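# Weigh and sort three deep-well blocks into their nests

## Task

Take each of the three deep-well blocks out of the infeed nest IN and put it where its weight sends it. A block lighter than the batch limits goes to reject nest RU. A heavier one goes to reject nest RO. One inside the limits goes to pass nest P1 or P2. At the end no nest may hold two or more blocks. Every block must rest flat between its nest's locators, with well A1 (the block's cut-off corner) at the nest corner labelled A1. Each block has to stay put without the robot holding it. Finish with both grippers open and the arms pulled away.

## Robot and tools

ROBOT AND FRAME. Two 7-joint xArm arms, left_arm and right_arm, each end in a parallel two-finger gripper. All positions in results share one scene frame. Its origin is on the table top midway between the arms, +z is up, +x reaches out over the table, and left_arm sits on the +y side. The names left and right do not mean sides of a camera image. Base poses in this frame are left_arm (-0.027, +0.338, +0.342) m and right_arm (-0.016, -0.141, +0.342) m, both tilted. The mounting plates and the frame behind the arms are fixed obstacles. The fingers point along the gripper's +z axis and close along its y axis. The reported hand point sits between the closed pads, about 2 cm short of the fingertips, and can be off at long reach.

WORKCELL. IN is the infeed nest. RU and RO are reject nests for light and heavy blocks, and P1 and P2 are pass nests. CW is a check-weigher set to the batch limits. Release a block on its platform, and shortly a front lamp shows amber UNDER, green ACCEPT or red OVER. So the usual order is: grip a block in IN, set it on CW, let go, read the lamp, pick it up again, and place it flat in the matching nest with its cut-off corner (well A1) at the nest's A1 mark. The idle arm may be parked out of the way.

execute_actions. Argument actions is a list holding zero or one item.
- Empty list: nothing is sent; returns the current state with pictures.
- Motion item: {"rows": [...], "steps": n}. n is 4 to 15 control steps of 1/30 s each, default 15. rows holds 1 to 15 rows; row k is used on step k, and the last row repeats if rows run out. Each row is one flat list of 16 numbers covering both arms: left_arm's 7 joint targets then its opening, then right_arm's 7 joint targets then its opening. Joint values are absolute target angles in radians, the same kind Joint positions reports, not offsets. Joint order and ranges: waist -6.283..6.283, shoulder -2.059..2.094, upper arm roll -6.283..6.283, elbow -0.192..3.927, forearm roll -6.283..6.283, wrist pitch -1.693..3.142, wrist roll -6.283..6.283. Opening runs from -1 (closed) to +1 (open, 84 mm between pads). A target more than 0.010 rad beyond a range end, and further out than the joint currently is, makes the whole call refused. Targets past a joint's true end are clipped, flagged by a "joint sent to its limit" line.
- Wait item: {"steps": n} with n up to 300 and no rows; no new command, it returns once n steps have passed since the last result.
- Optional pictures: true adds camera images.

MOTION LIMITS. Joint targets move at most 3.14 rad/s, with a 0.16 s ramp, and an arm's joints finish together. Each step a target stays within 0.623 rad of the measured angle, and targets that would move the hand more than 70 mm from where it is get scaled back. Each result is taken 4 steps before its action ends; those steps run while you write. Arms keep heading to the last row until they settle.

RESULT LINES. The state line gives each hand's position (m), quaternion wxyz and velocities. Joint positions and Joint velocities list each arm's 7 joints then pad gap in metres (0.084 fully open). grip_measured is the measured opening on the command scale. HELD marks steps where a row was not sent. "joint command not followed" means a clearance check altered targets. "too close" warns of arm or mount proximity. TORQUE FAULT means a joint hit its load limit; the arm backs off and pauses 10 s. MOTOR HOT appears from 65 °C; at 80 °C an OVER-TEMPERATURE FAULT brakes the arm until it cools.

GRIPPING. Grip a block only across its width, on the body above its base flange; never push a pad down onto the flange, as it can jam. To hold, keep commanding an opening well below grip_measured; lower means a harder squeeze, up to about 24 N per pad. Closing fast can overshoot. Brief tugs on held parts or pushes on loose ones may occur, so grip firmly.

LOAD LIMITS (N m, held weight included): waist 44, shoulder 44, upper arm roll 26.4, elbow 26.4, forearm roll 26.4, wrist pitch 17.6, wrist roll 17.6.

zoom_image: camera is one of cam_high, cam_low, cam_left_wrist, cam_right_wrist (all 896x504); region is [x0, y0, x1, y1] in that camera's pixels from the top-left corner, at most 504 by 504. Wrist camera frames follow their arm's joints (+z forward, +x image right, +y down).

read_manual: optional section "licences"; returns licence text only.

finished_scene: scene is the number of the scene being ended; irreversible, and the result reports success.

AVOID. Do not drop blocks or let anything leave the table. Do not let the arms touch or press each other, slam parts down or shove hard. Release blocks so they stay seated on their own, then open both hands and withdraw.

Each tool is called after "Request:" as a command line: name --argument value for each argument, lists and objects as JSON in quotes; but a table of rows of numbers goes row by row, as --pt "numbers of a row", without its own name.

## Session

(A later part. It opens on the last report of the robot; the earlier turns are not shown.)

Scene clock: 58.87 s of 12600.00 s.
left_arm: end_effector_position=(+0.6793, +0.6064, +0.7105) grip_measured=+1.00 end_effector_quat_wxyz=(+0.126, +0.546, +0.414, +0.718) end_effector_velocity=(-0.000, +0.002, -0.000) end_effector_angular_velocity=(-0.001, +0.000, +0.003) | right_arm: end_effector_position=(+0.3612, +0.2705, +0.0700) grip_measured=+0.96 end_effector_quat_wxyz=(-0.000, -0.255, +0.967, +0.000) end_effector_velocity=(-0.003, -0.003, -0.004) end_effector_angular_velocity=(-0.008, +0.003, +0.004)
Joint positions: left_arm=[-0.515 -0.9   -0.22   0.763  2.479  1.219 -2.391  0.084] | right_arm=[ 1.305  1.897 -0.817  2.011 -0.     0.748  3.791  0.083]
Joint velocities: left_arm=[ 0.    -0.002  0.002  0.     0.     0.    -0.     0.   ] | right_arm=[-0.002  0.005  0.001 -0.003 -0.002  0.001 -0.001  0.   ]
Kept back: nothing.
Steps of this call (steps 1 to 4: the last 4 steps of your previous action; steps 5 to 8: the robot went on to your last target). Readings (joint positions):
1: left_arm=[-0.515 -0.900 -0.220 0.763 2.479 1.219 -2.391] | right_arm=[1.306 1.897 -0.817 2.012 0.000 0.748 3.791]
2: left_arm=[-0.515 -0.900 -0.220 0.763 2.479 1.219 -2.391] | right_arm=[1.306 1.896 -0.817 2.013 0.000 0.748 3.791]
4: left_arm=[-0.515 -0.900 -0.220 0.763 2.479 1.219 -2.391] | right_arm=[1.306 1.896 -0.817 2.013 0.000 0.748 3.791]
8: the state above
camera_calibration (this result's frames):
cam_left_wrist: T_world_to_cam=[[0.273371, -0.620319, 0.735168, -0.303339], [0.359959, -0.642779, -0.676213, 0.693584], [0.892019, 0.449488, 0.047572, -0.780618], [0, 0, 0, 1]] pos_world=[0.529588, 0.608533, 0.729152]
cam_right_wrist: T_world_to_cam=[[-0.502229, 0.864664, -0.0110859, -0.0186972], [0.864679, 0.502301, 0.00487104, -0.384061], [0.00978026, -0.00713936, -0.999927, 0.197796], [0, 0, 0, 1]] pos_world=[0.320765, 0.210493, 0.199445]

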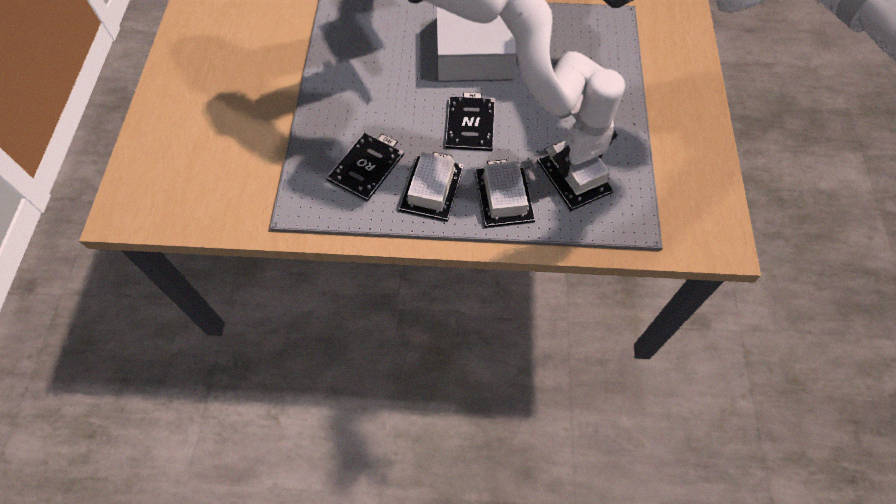

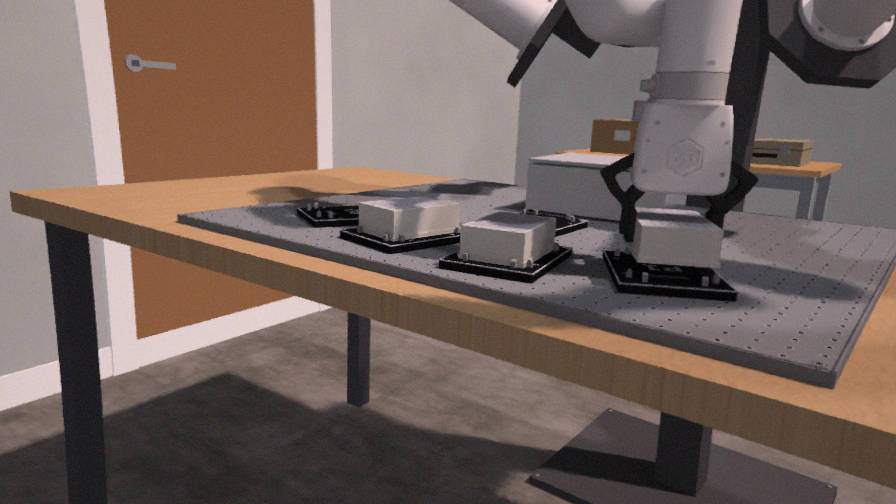

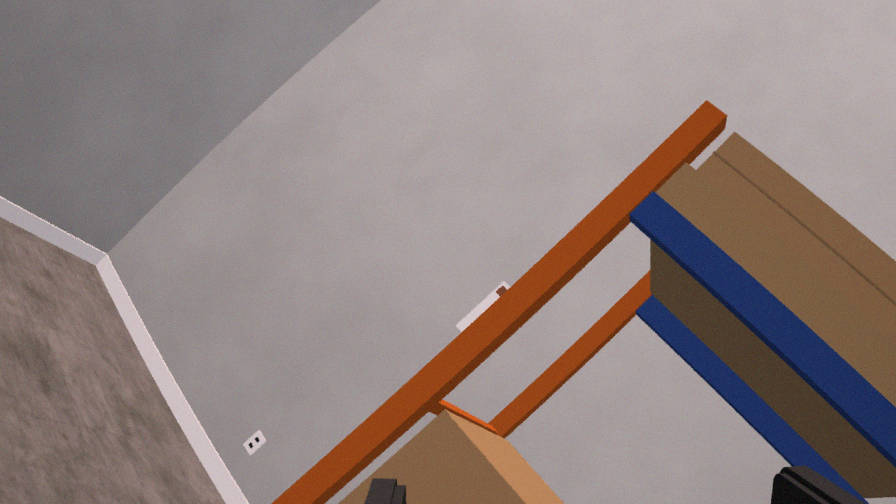

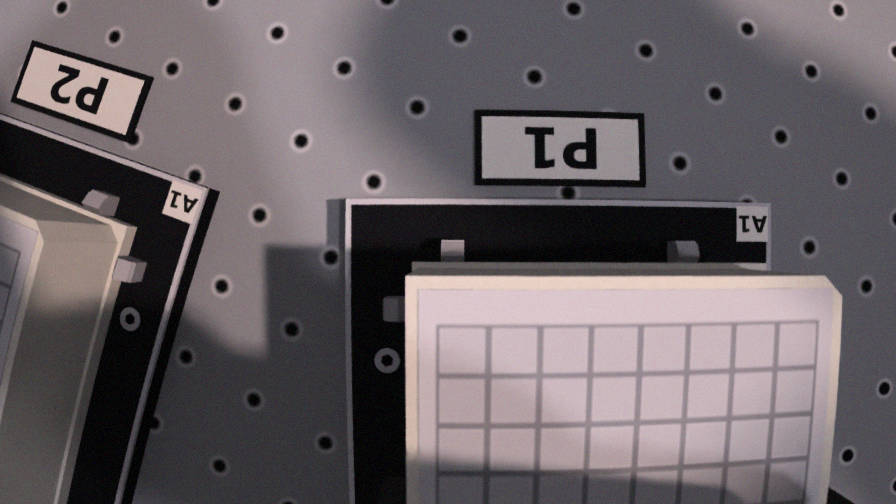

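Request:
execute_actions --actions '[{"rows":[[-0.515,-0.9,-0.22,0.763,2.479,1.219,-2.391,1,1.3045,1.892,-0.8184,2.0057,0,0.745,3.787,-0.3]],"steps":15}]' --pictures true

Scene clock: 60.07 s of 12600.00 s.
left_arm: end_effector_position=(+0.6793, +0.6064, +0.7105) grip_measured=+1.00 end_effector_quat_wxyz=(+0.126, +0.546, +0.414, +0.718) end_effector_velocity=(+0.000, -0.000, -0.001) end_effector_angular_velocity=(+0.000, +0.002, -0.001) | right_arm: end_effector_position=(+0.3633, +0.2690, +0.0701) grip_measured=+0.96 end_effector_quat_wxyz=(-0.000, -0.255, +0.967, +0.001) end_effector_velocity=(-0.001, -0.000, -0.001) end_effector_angular_velocity=(-0.001, +0.001, +0.002)
Joint positions: left_arm=[-0.515 -0.9   -0.22   0.763  2.479  1.219 -2.391  0.084] | right_arm=[ 1.305  1.892 -0.818  2.006  0.     0.745  3.787  0.083]
Joint velocities: left_arm=[-0.     0.     0.002 -0.001  0.    -0.     0.     0.   ] | right_arm=[-0.     0.001  0.001 -0.001 -0.    -0.001 -0.001  0.   ]
Steps of this call (steps 1 to 15: the robot went on to your last target; steps 16 to 25: nothing new was sent; steps 26 to 36: the first 11 steps of this action). Readings (joint positions):
26: left_arm=[-0.515 -0.900 -0.220 0.763 2.479 1.219 -2.391] | right_arm=[1.305 1.896 -0.817 2.011 -0.000 0.748 3.791]
27: left_arm=[-0.515 -0.900 -0.220 0.763 2.479 1.219 -2.391] | right_arm=[1.305 1.895 -0.817 2.009 0.000 0.747 3.789]
29: left_arm=[-0.515 -0.900 -0.220 0.763 2.479 1.219 -2.391] | right_arm=[1.305 1.893 -0.818 2.007 0.000 0.746 3.788]
33: left_arm=[-0.515 -0.900 -0.220 0.763 2.479 1.219 -2.391] | right_arm=[1.304 1.892 -0.819 2.006 -0.000 0.745 3.787]
36: the state above
camera_calibration (this result's frames):
cam_left_wrist: T_world_to_cam=[[0.273371, -0.620319, 0.735168, -0.303339], [0.359959, -0.642779, -0.676213, 0.693584], [0.892019, 0.449488, 0.047572, -0.780618], [0, 0, 0, 1]] pos_world=[0.529588, 0.608533, 0.729152]
cam_right_wrist: T_world_to_cam=[[-0.502291, 0.86463, -0.0108992, -0.0162594], [0.864643, 0.502362, 0.00506589, -0.385119], [0.00985547, -0.00687936, -0.999928, 0.197706], [0, 0, 0, 1]] pos_world=[0.322875, 0.208888, 0.199466]

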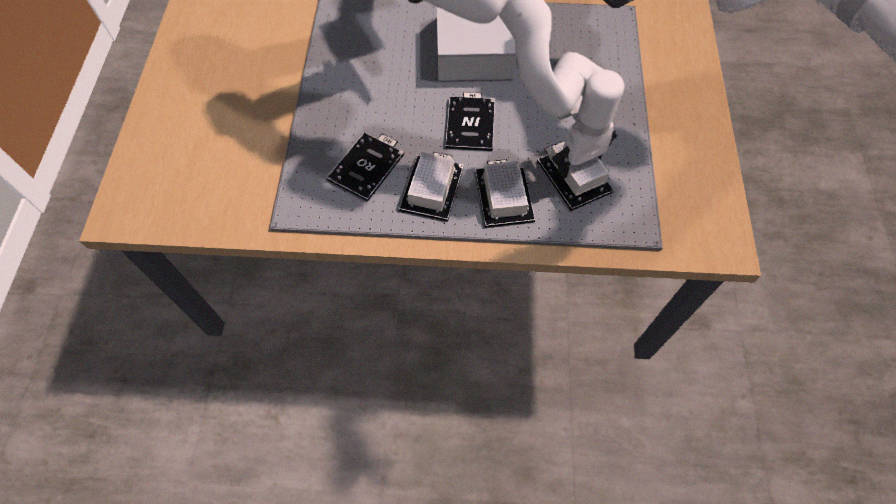

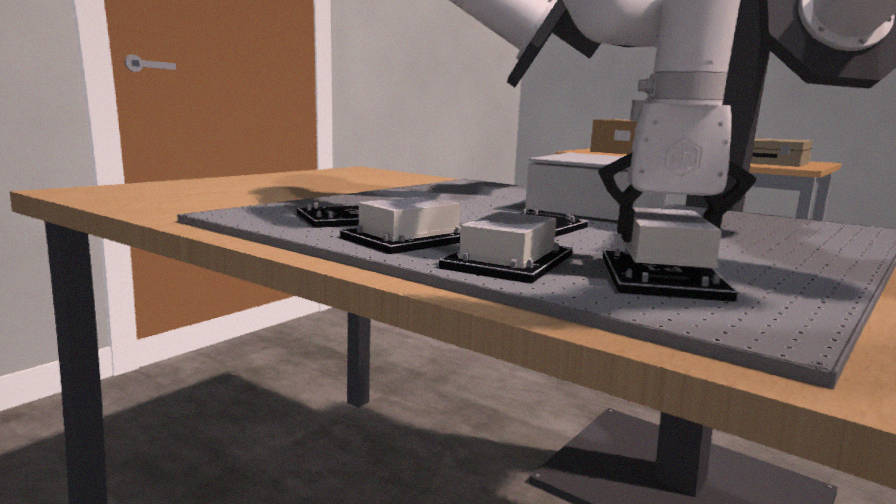

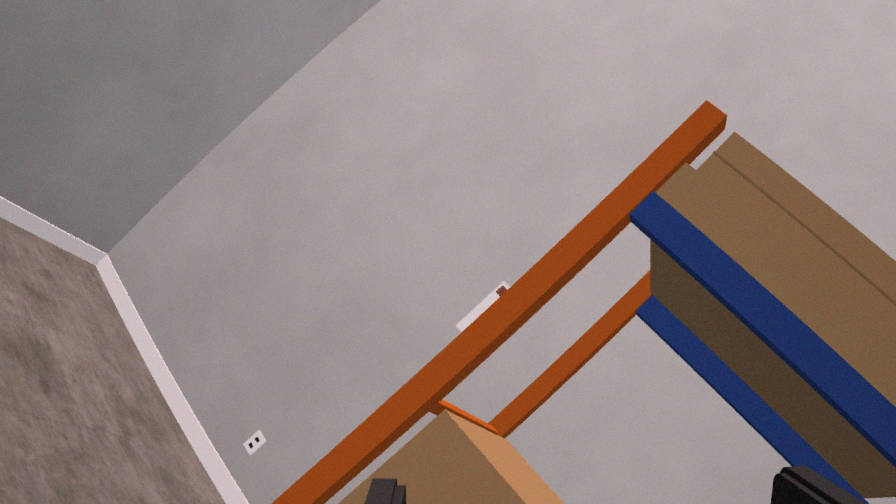

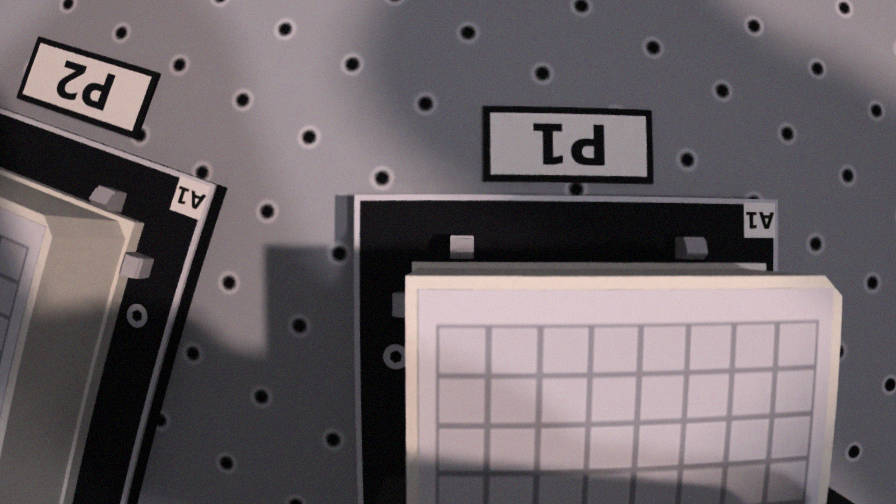

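Request:
execute_actions --actions '[{"rows":[[-0.515,-0.9,-0.22,0.763,2.479,1.219,-2.391,1,1.297,1.8987,-0.821,2.0135,0,0.7435,3.787,-0.3],[-0.515,-0.9,-0.22,0.763,2.479,1.219,-2.391,1,1.2893,1.9053,-0.8236,2.0215,0,0.742,3.787,-0.3],[-0.515,-0.9,-0.22,0.763,2.479,1.219,-2.391,1,1.2817,1.912,-0.826,2.03,0,0.7405,3.787,-0.3],[-0.515,-0.9,-0.22,0.763,2.479,1.219,-2.391,1,1.274,1.9187,-0.829,2.038,0,0.739,3.787,-0.3],[-0.515,-0.9,-0.22,0.763,2.479,1.219,-2.391,1,1.2665,1.9253,-0.8315,2.0467,0,0.7375,3.787,-0.3],[-0.515,-0.9,-0.22,0.763,2.479,1.219,-2.391,1,1.259,1.932,-0.834,2.0553,0,0.736,3.787,-0.3]],"steps":15}]'

Request:
execute_actions --actions '[{"rows":[[-0.515,-0.9,-0.22,0.763,2.479,1.219,-2.391,1,1.259,1.932,-0.834,2.0553,0,0.736,3.787,1]],"steps":15}]' --pictures true

Scene clock: 60.67 s of 12600.00 s.
left_arm: end_effector_position=(+0.6793, +0.6064, +0.7105) grip_measured=+1.00 end_effector_quat_wxyz=(+0.126, +0.546, +0.414, +0.718) end_effector_velocity=(+0.000, +0.001, -0.001) end_effector_angular_velocity=(-0.000, +0.001, +0.002) | right_arm: end_effector_position=(+0.3633, +0.2688, +0.0501) grip_measured=+0.96 end_effector_quat_wxyz=(-0.000, -0.255, +0.967, +0.000) end_effector_velocity=(+0.001, -0.002, -0.003) end_effector_angular_velocity=(-0.006, +0.002, -0.004)
Joint positions: left_arm=[-0.515 -0.9   -0.22   0.763  2.479  1.219 -2.391  0.084] | right_arm=[ 1.259  1.932 -0.834  2.055  0.     0.736  3.787  0.083]
Joint velocities: left_arm=[-0.    -0.     0.002 -0.001  0.     0.001 -0.     0.   ] | right_arm=[-0.007  0.004 -0.004  0.007  0.001  0.005  0.001  0.   ]
Steps of this call (steps 1 to 4: the last 4 steps of your previous action; steps 5 to 7: the robot went on to your last target; steps 8 to 18: the first 11 steps of this action). Readings (joint positions):
8: left_arm=[-0.515 -0.900 -0.220 0.763 2.479 1.219 -2.391] | right_arm=[1.304 1.892 -0.819 2.006 0.000 0.745 3.787]
9: left_arm=[-0.515 -0.900 -0.220 0.763 2.479 1.219 -2.391] | right_arm=[1.302 1.894 -0.819 2.010 0.000 0.744 3.787]
11: left_arm=[-0.515 -0.900 -0.220 0.763 2.479 1.219 -2.391] | right_arm=[1.291 1.903 -0.823 2.022 0.000 0.742 3.787]
15: left_arm=[-0.515 -0.900 -0.220 0.763 2.479 1.219 -2.391] | right_arm=[1.263 1.929 -0.832 2.049 -0.000 0.736 3.787]
18: the state above

Scene clock: 61.17 s of 12600.00 s.
left_arm: end_effector_position=(+0.6793, +0.6064, +0.7105) grip_measured=+1.00 end_effector_quat_wxyz=(+0.126, +0.546, +0.414, +0.718) end_effector_velocity=(-0.000, +0.001, +0.001) end_effector_angular_velocity=(-0.000, -0.001, +0.002) | right_arm: end_effector_position=(+0.3636, +0.2690, +0.0503) grip_measured=+1.00 end_effector_quat_wxyz=(-0.000, -0.255, +0.967, +0.000) end_effector_velocity=(-0.002, -0.001, -0.002) end_effector_angular_velocity=(-0.002, +0.003, +0.001)
Joint positions: left_arm=[-0.515 -0.9   -0.22   0.763  2.479  1.219 -2.391  0.084] | right_arm=[ 1.259  1.932 -0.834  2.055 -0.     0.736  3.787  0.084]
Joint velocities: left_arm=[-0.    -0.001 -0.001  0.     0.     0.001 -0.     0.   ] | right_arm=[-0.001  0.001  0.002 -0.002  0.001 -0.    -0.     0.   ]
Steps of this call (steps 1 to 4: the last 4 steps of your previous action; steps 5 to 15: the first 11 steps of this action). Readings (joint positions):
5: left_arm=[-0.515 -0.900 -0.220 0.763 2.479 1.219 -2.391] | right_arm=[1.259 1.932 -0.834 2.055 0.000 0.736 3.787]
6: left_arm=[-0.515 -0.900 -0.220 0.763 2.479 1.219 -2.391] | right_arm=[1.259 1.932 -0.834 2.055 0.000 0.736 3.787]
8: left_arm=[-0.515 -0.900 -0.220 0.763 2.479 1.219 -2.391] | right_arm=[1.259 1.932 -0.834 2.055 0.000 0.736 3.787]
12: left_arm=[-0.515 -0.900 -0.220 0.763 2.479 1.219 -2.391] | right_arm=[1.259 1.932 -0.834 2.055 -0.000 0.736 3.787]
15: the state above
camera_calibration (this result's frames):
cam_left_wrist: T_world_to_cam=[[0.273371, -0.620319, 0.735169, -0.303339], [0.359959, -0.64278, -0.676213, 0.693584], [0.892019, 0.449488, 0.0475721, -0.780618], [0, 0, 0, 1]] pos_world=[0.529588, 0.608533, 0.729152]
cam_right_wrist: T_world_to_cam=[[-0.502327, 0.864605, -0.0112222, -0.0163467], [0.864613, 0.502406, 0.00574431, -0.385315], [0.0106047, -0.00681734, -0.999921, 0.177664], [0, 0, 0, 1]] pos_world=[0.323053, 0.208929, 0.17968]

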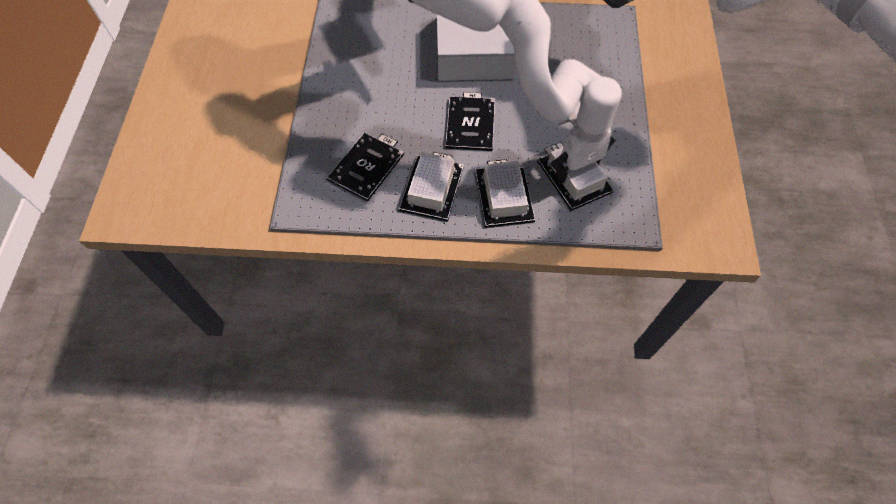

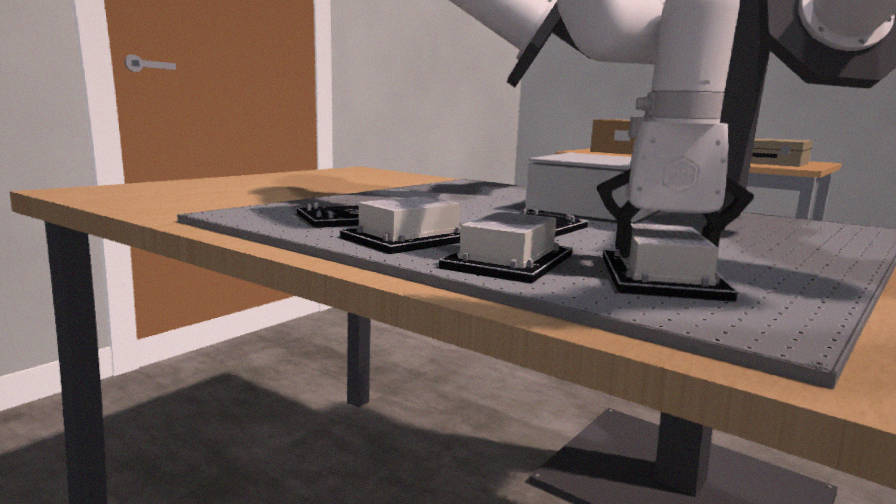

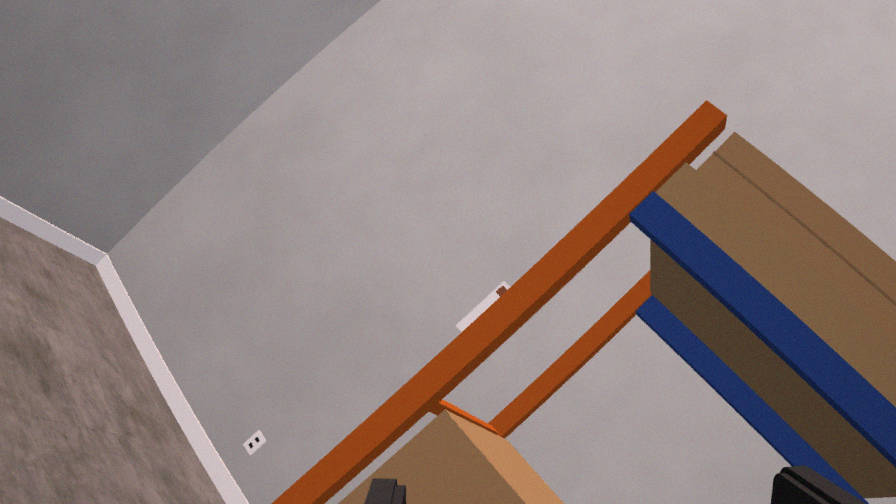

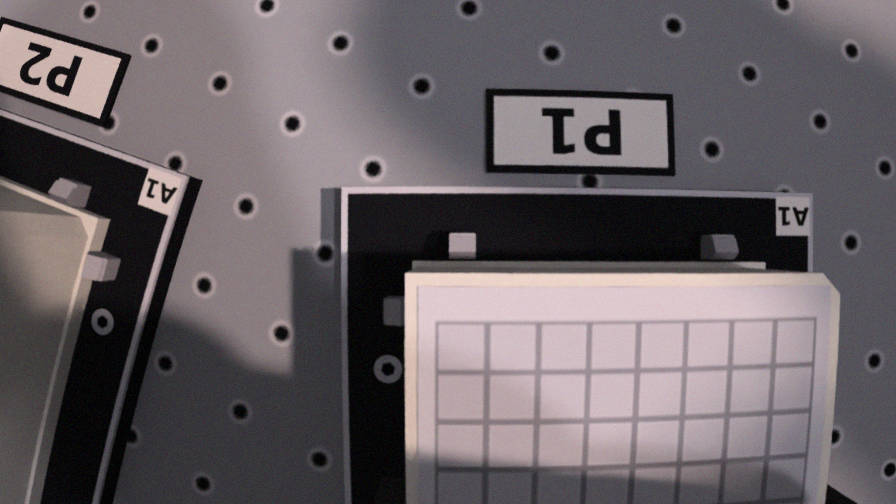

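Request:
execute_actions --actions '[{"rows":[[-0.515,-0.9,-0.22,0.763,2.479,1.219,-2.391,1,1.2665,1.9253,-0.8315,2.0467,0,0.7375,3.787,1],[-0.515,-0.9,-0.22,0.763,2.479,1.219,-2.391,1,1.274,1.9187,-0.829,2.038,0,0.739,3.787,1],[-0.515,-0.9,-0.22,0.763,2.479,1.219,-2.391,1,1.2817,1.912,-0.826,2.03,0,0.7405,3.787,1],[-0.515,-0.9,-0.22,0.763,2.479,1.219,-2.391,1,1.2893,1.9053,-0.8236,2.0215,0,0.742,3.787,1],[-0.515,-0.9,-0.22,0.763,2.479,1.219,-2.391,1,1.297,1.8987,-0.821,2.0135,0,0.7435,3.787,1],[-0.515,-0.9,-0.22,0.763,2.479,1.219,-2.391,1,1.3045,1.892,-0.8184,2.0057,0,0.745,3.787,1],[-0.515,-0.9,-0.22,0.763,2.479,1.219,-2.391,1,1.318,1.879,-0.8145,1.992,0,0.75,3.787,1],[-0.515,-0.9,-0.22,0.763,2.479,1.219,-2.391,1,1.331,1.867,-0.811,1.979,0,0.755,3.787,1],[-0.515,-0.9,-0.22,0.763,2.479,1.219,-2.391,1,1.344,1.855,-0.807,1.967,0,0.76,3.787,1]],"steps":14}]'

Request:
execute_actions --actions '[{"rows":[[-0.515,-0.9,-0.22,0.763,2.479,1.219,-2.391,1,1.55,1.66,-0.76,1.9,0,0.96,3.787,1]],"steps":15}]' --pictures true

Scene clock: 61.90 s of 12600.00 s.
left_arm: end_effector_position=(+0.6793, +0.6064, +0.7105) grip_measured=+1.00 end_effector_quat_wxyz=(+0.126, +0.546, +0.414, +0.718) end_effector_velocity=(-0.000, +0.000, +0.000) end_effector_angular_velocity=(-0.000, -0.001, +0.000) | right_arm: end_effector_position=(+0.3640, +0.2684, +0.0807) grip_measured=+1.00 end_effector_quat_wxyz=(-0.001, -0.254, +0.967, -0.000) end_effector_velocity=(+0.008, +0.005, +0.167) end_effector_angular_velocity=(+0.011, -0.006, -0.008)
Joint positions: left_arm=[-0.515 -0.9   -0.22   0.763  2.479  1.219 -2.391  0.084] | right_arm=[ 1.326  1.871 -0.812  1.984 -0.     0.754  3.787  0.084]
Joint velocities: left_arm=[ 0.    -0.001 -0.     0.     0.    -0.001  0.     0.   ] | right_arm=[ 0.328 -0.305  0.094 -0.31   0.001  0.115  0.001  0.   ]
Steps of this call (steps 1 to 4: the last 4 steps of your previous action; steps 5 to 12: the robot went on to your last target; steps 13 to 22: the first 10 steps of this action). Readings (joint positions):
13: left_arm=[-0.515 -0.900 -0.220 0.763 2.479 1.219 -2.391] | right_arm=[1.259 1.932 -0.834 2.055 0.000 0.736 3.787]
14: left_arm=[-0.515 -0.900 -0.220 0.763 2.479 1.219 -2.391] | right_arm=[1.262 1.930 -0.833 2.051 -0.000 0.737 3.787]
16: left_arm=[-0.515 -0.900 -0.220 0.763 2.479 1.219 -2.391] | right_arm=[1.272 1.921 -0.829 2.038 0.000 0.739 3.787]
20: left_arm=[-0.515 -0.900 -0.220 0.763 2.479 1.219 -2.391] | right_arm=[1.304 1.892 -0.819 2.006 -0.000 0.746 3.787]
22: the state above

Scene clock: 62.40 s of 12600.00 s.
left_arm: end_effector_position=(+0.6793, +0.6064, +0.7105) grip_measured=+1.00 end_effector_quat_wxyz=(+0.126, +0.546, +0.414, +0.718) end_effector_velocity=(+0.000, +0.001, -0.001) end_effector_angular_velocity=(+0.000, +0.001, +0.002) | right_arm: end_effector_position=(+0.3650, +0.2885, +0.2440) grip_measured=+1.00 end_effector_quat_wxyz=(+0.009, -0.259, +0.966, +0.016) end_effector_velocity=(-0.022, +0.015, +0.106) end_effector_angular_velocity=(+0.045, -0.003, +0.034)
Joint positions: left_arm=[-0.515 -0.9   -0.22   0.763  2.479  1.219 -2.391  0.084] | right_arm=[ 1.553  1.657 -0.76   1.911  0.     0.953  3.787  0.084]
Joint velocities: left_arm=[ 0.    -0.     0.001 -0.001 -0.     0.002  0.     0.   ] | right_arm=[ 0.141 -0.121  0.044 -0.022  0.001  0.12  -0.001 -0.   ]
Steps of this call (steps 1 to 4: the last 4 steps of your previous action; steps 5 to 15: the first 11 steps of this action). Readings (joint positions):
5: left_arm=[-0.515 -0.900 -0.220 0.763 2.479 1.219 -2.391] | right_arm=[1.346 1.853 -0.807 1.969 0.000 0.761 3.787]
6: left_arm=[-0.515 -0.900 -0.220 0.763 2.479 1.219 -2.391] | right_arm=[1.352 1.847 -0.805 1.962 -0.000 0.772 3.787]
8: left_arm=[-0.515 -0.900 -0.220 0.763 2.479 1.219 -2.391] | right_arm=[1.399 1.804 -0.792 1.933 -0.000 0.826 3.787]
12: left_arm=[-0.515 -0.900 -0.220 0.763 2.479 1.219 -2.391] | right_arm=[1.508 1.699 -0.771 1.919 -0.000 0.916 3.787]
15: the state above
camera_calibration (this result's frames):
cam_left_wrist: T_world_to_cam=[[0.273371, -0.620319, 0.735168, -0.303339], [0.359959, -0.642779, -0.676213, 0.693584], [0.892019, 0.449488, 0.047572, -0.780618], [0, 0, 0, 1]] pos_world=[0.529588, 0.608533, 0.729152]
cam_right_wrist: T_world_to_cam=[[-0.509405, 0.86043, 0.0128974, -0.0323982], [0.860276, 0.508838, 0.0317697, -0.40403], [0.0207729, 0.027279, -0.999412, 0.357759], [0, 0, 0, 1]] pos_world=[0.323641, 0.223703, 0.370803]

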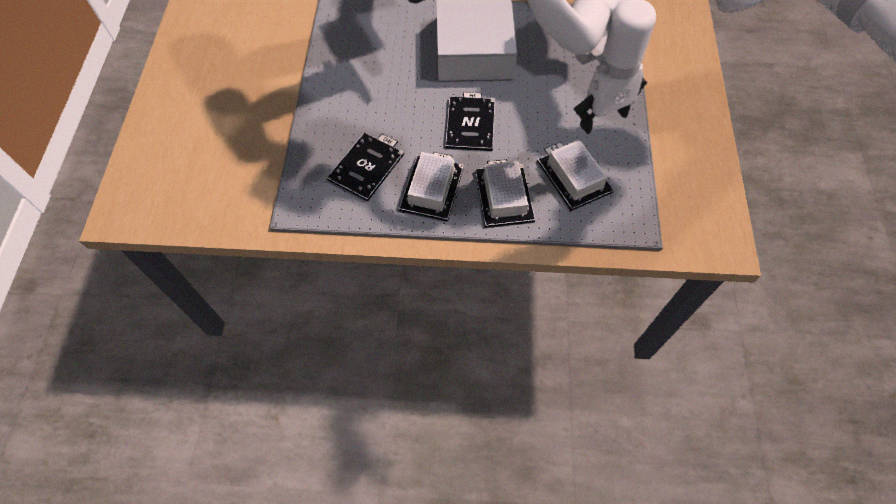

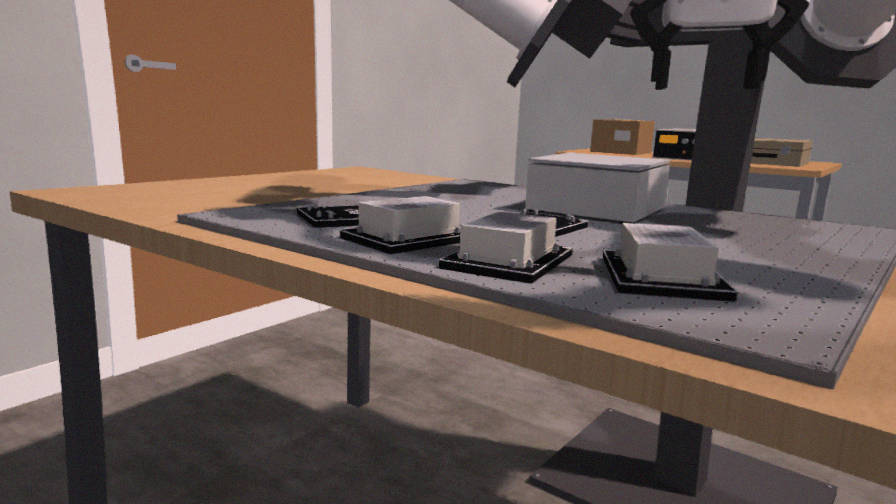

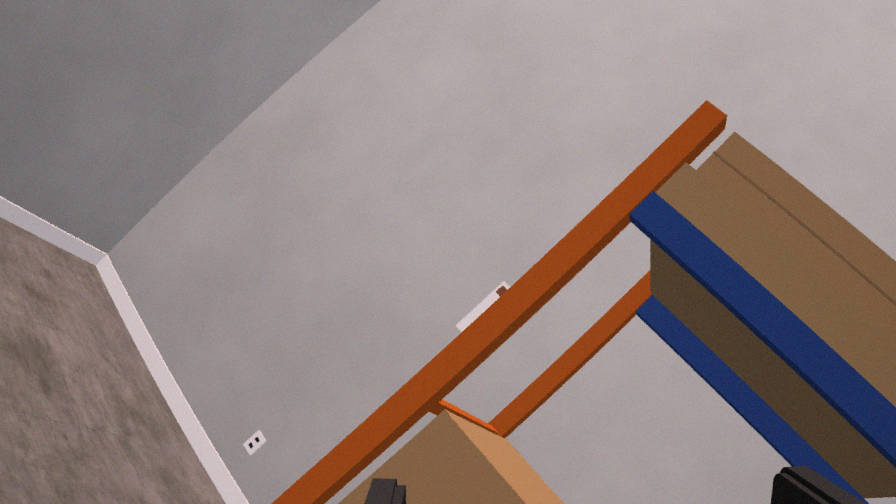

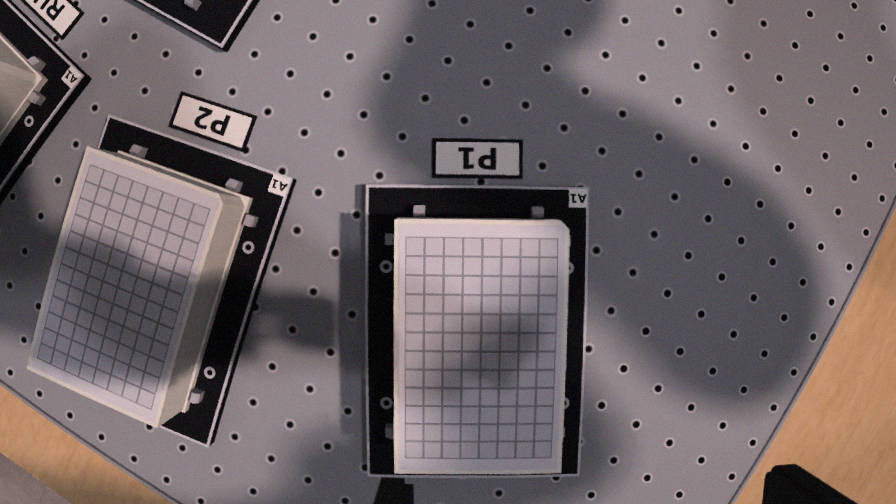

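Request:
finished_scene --scene 2

The scene is finished: the task was done.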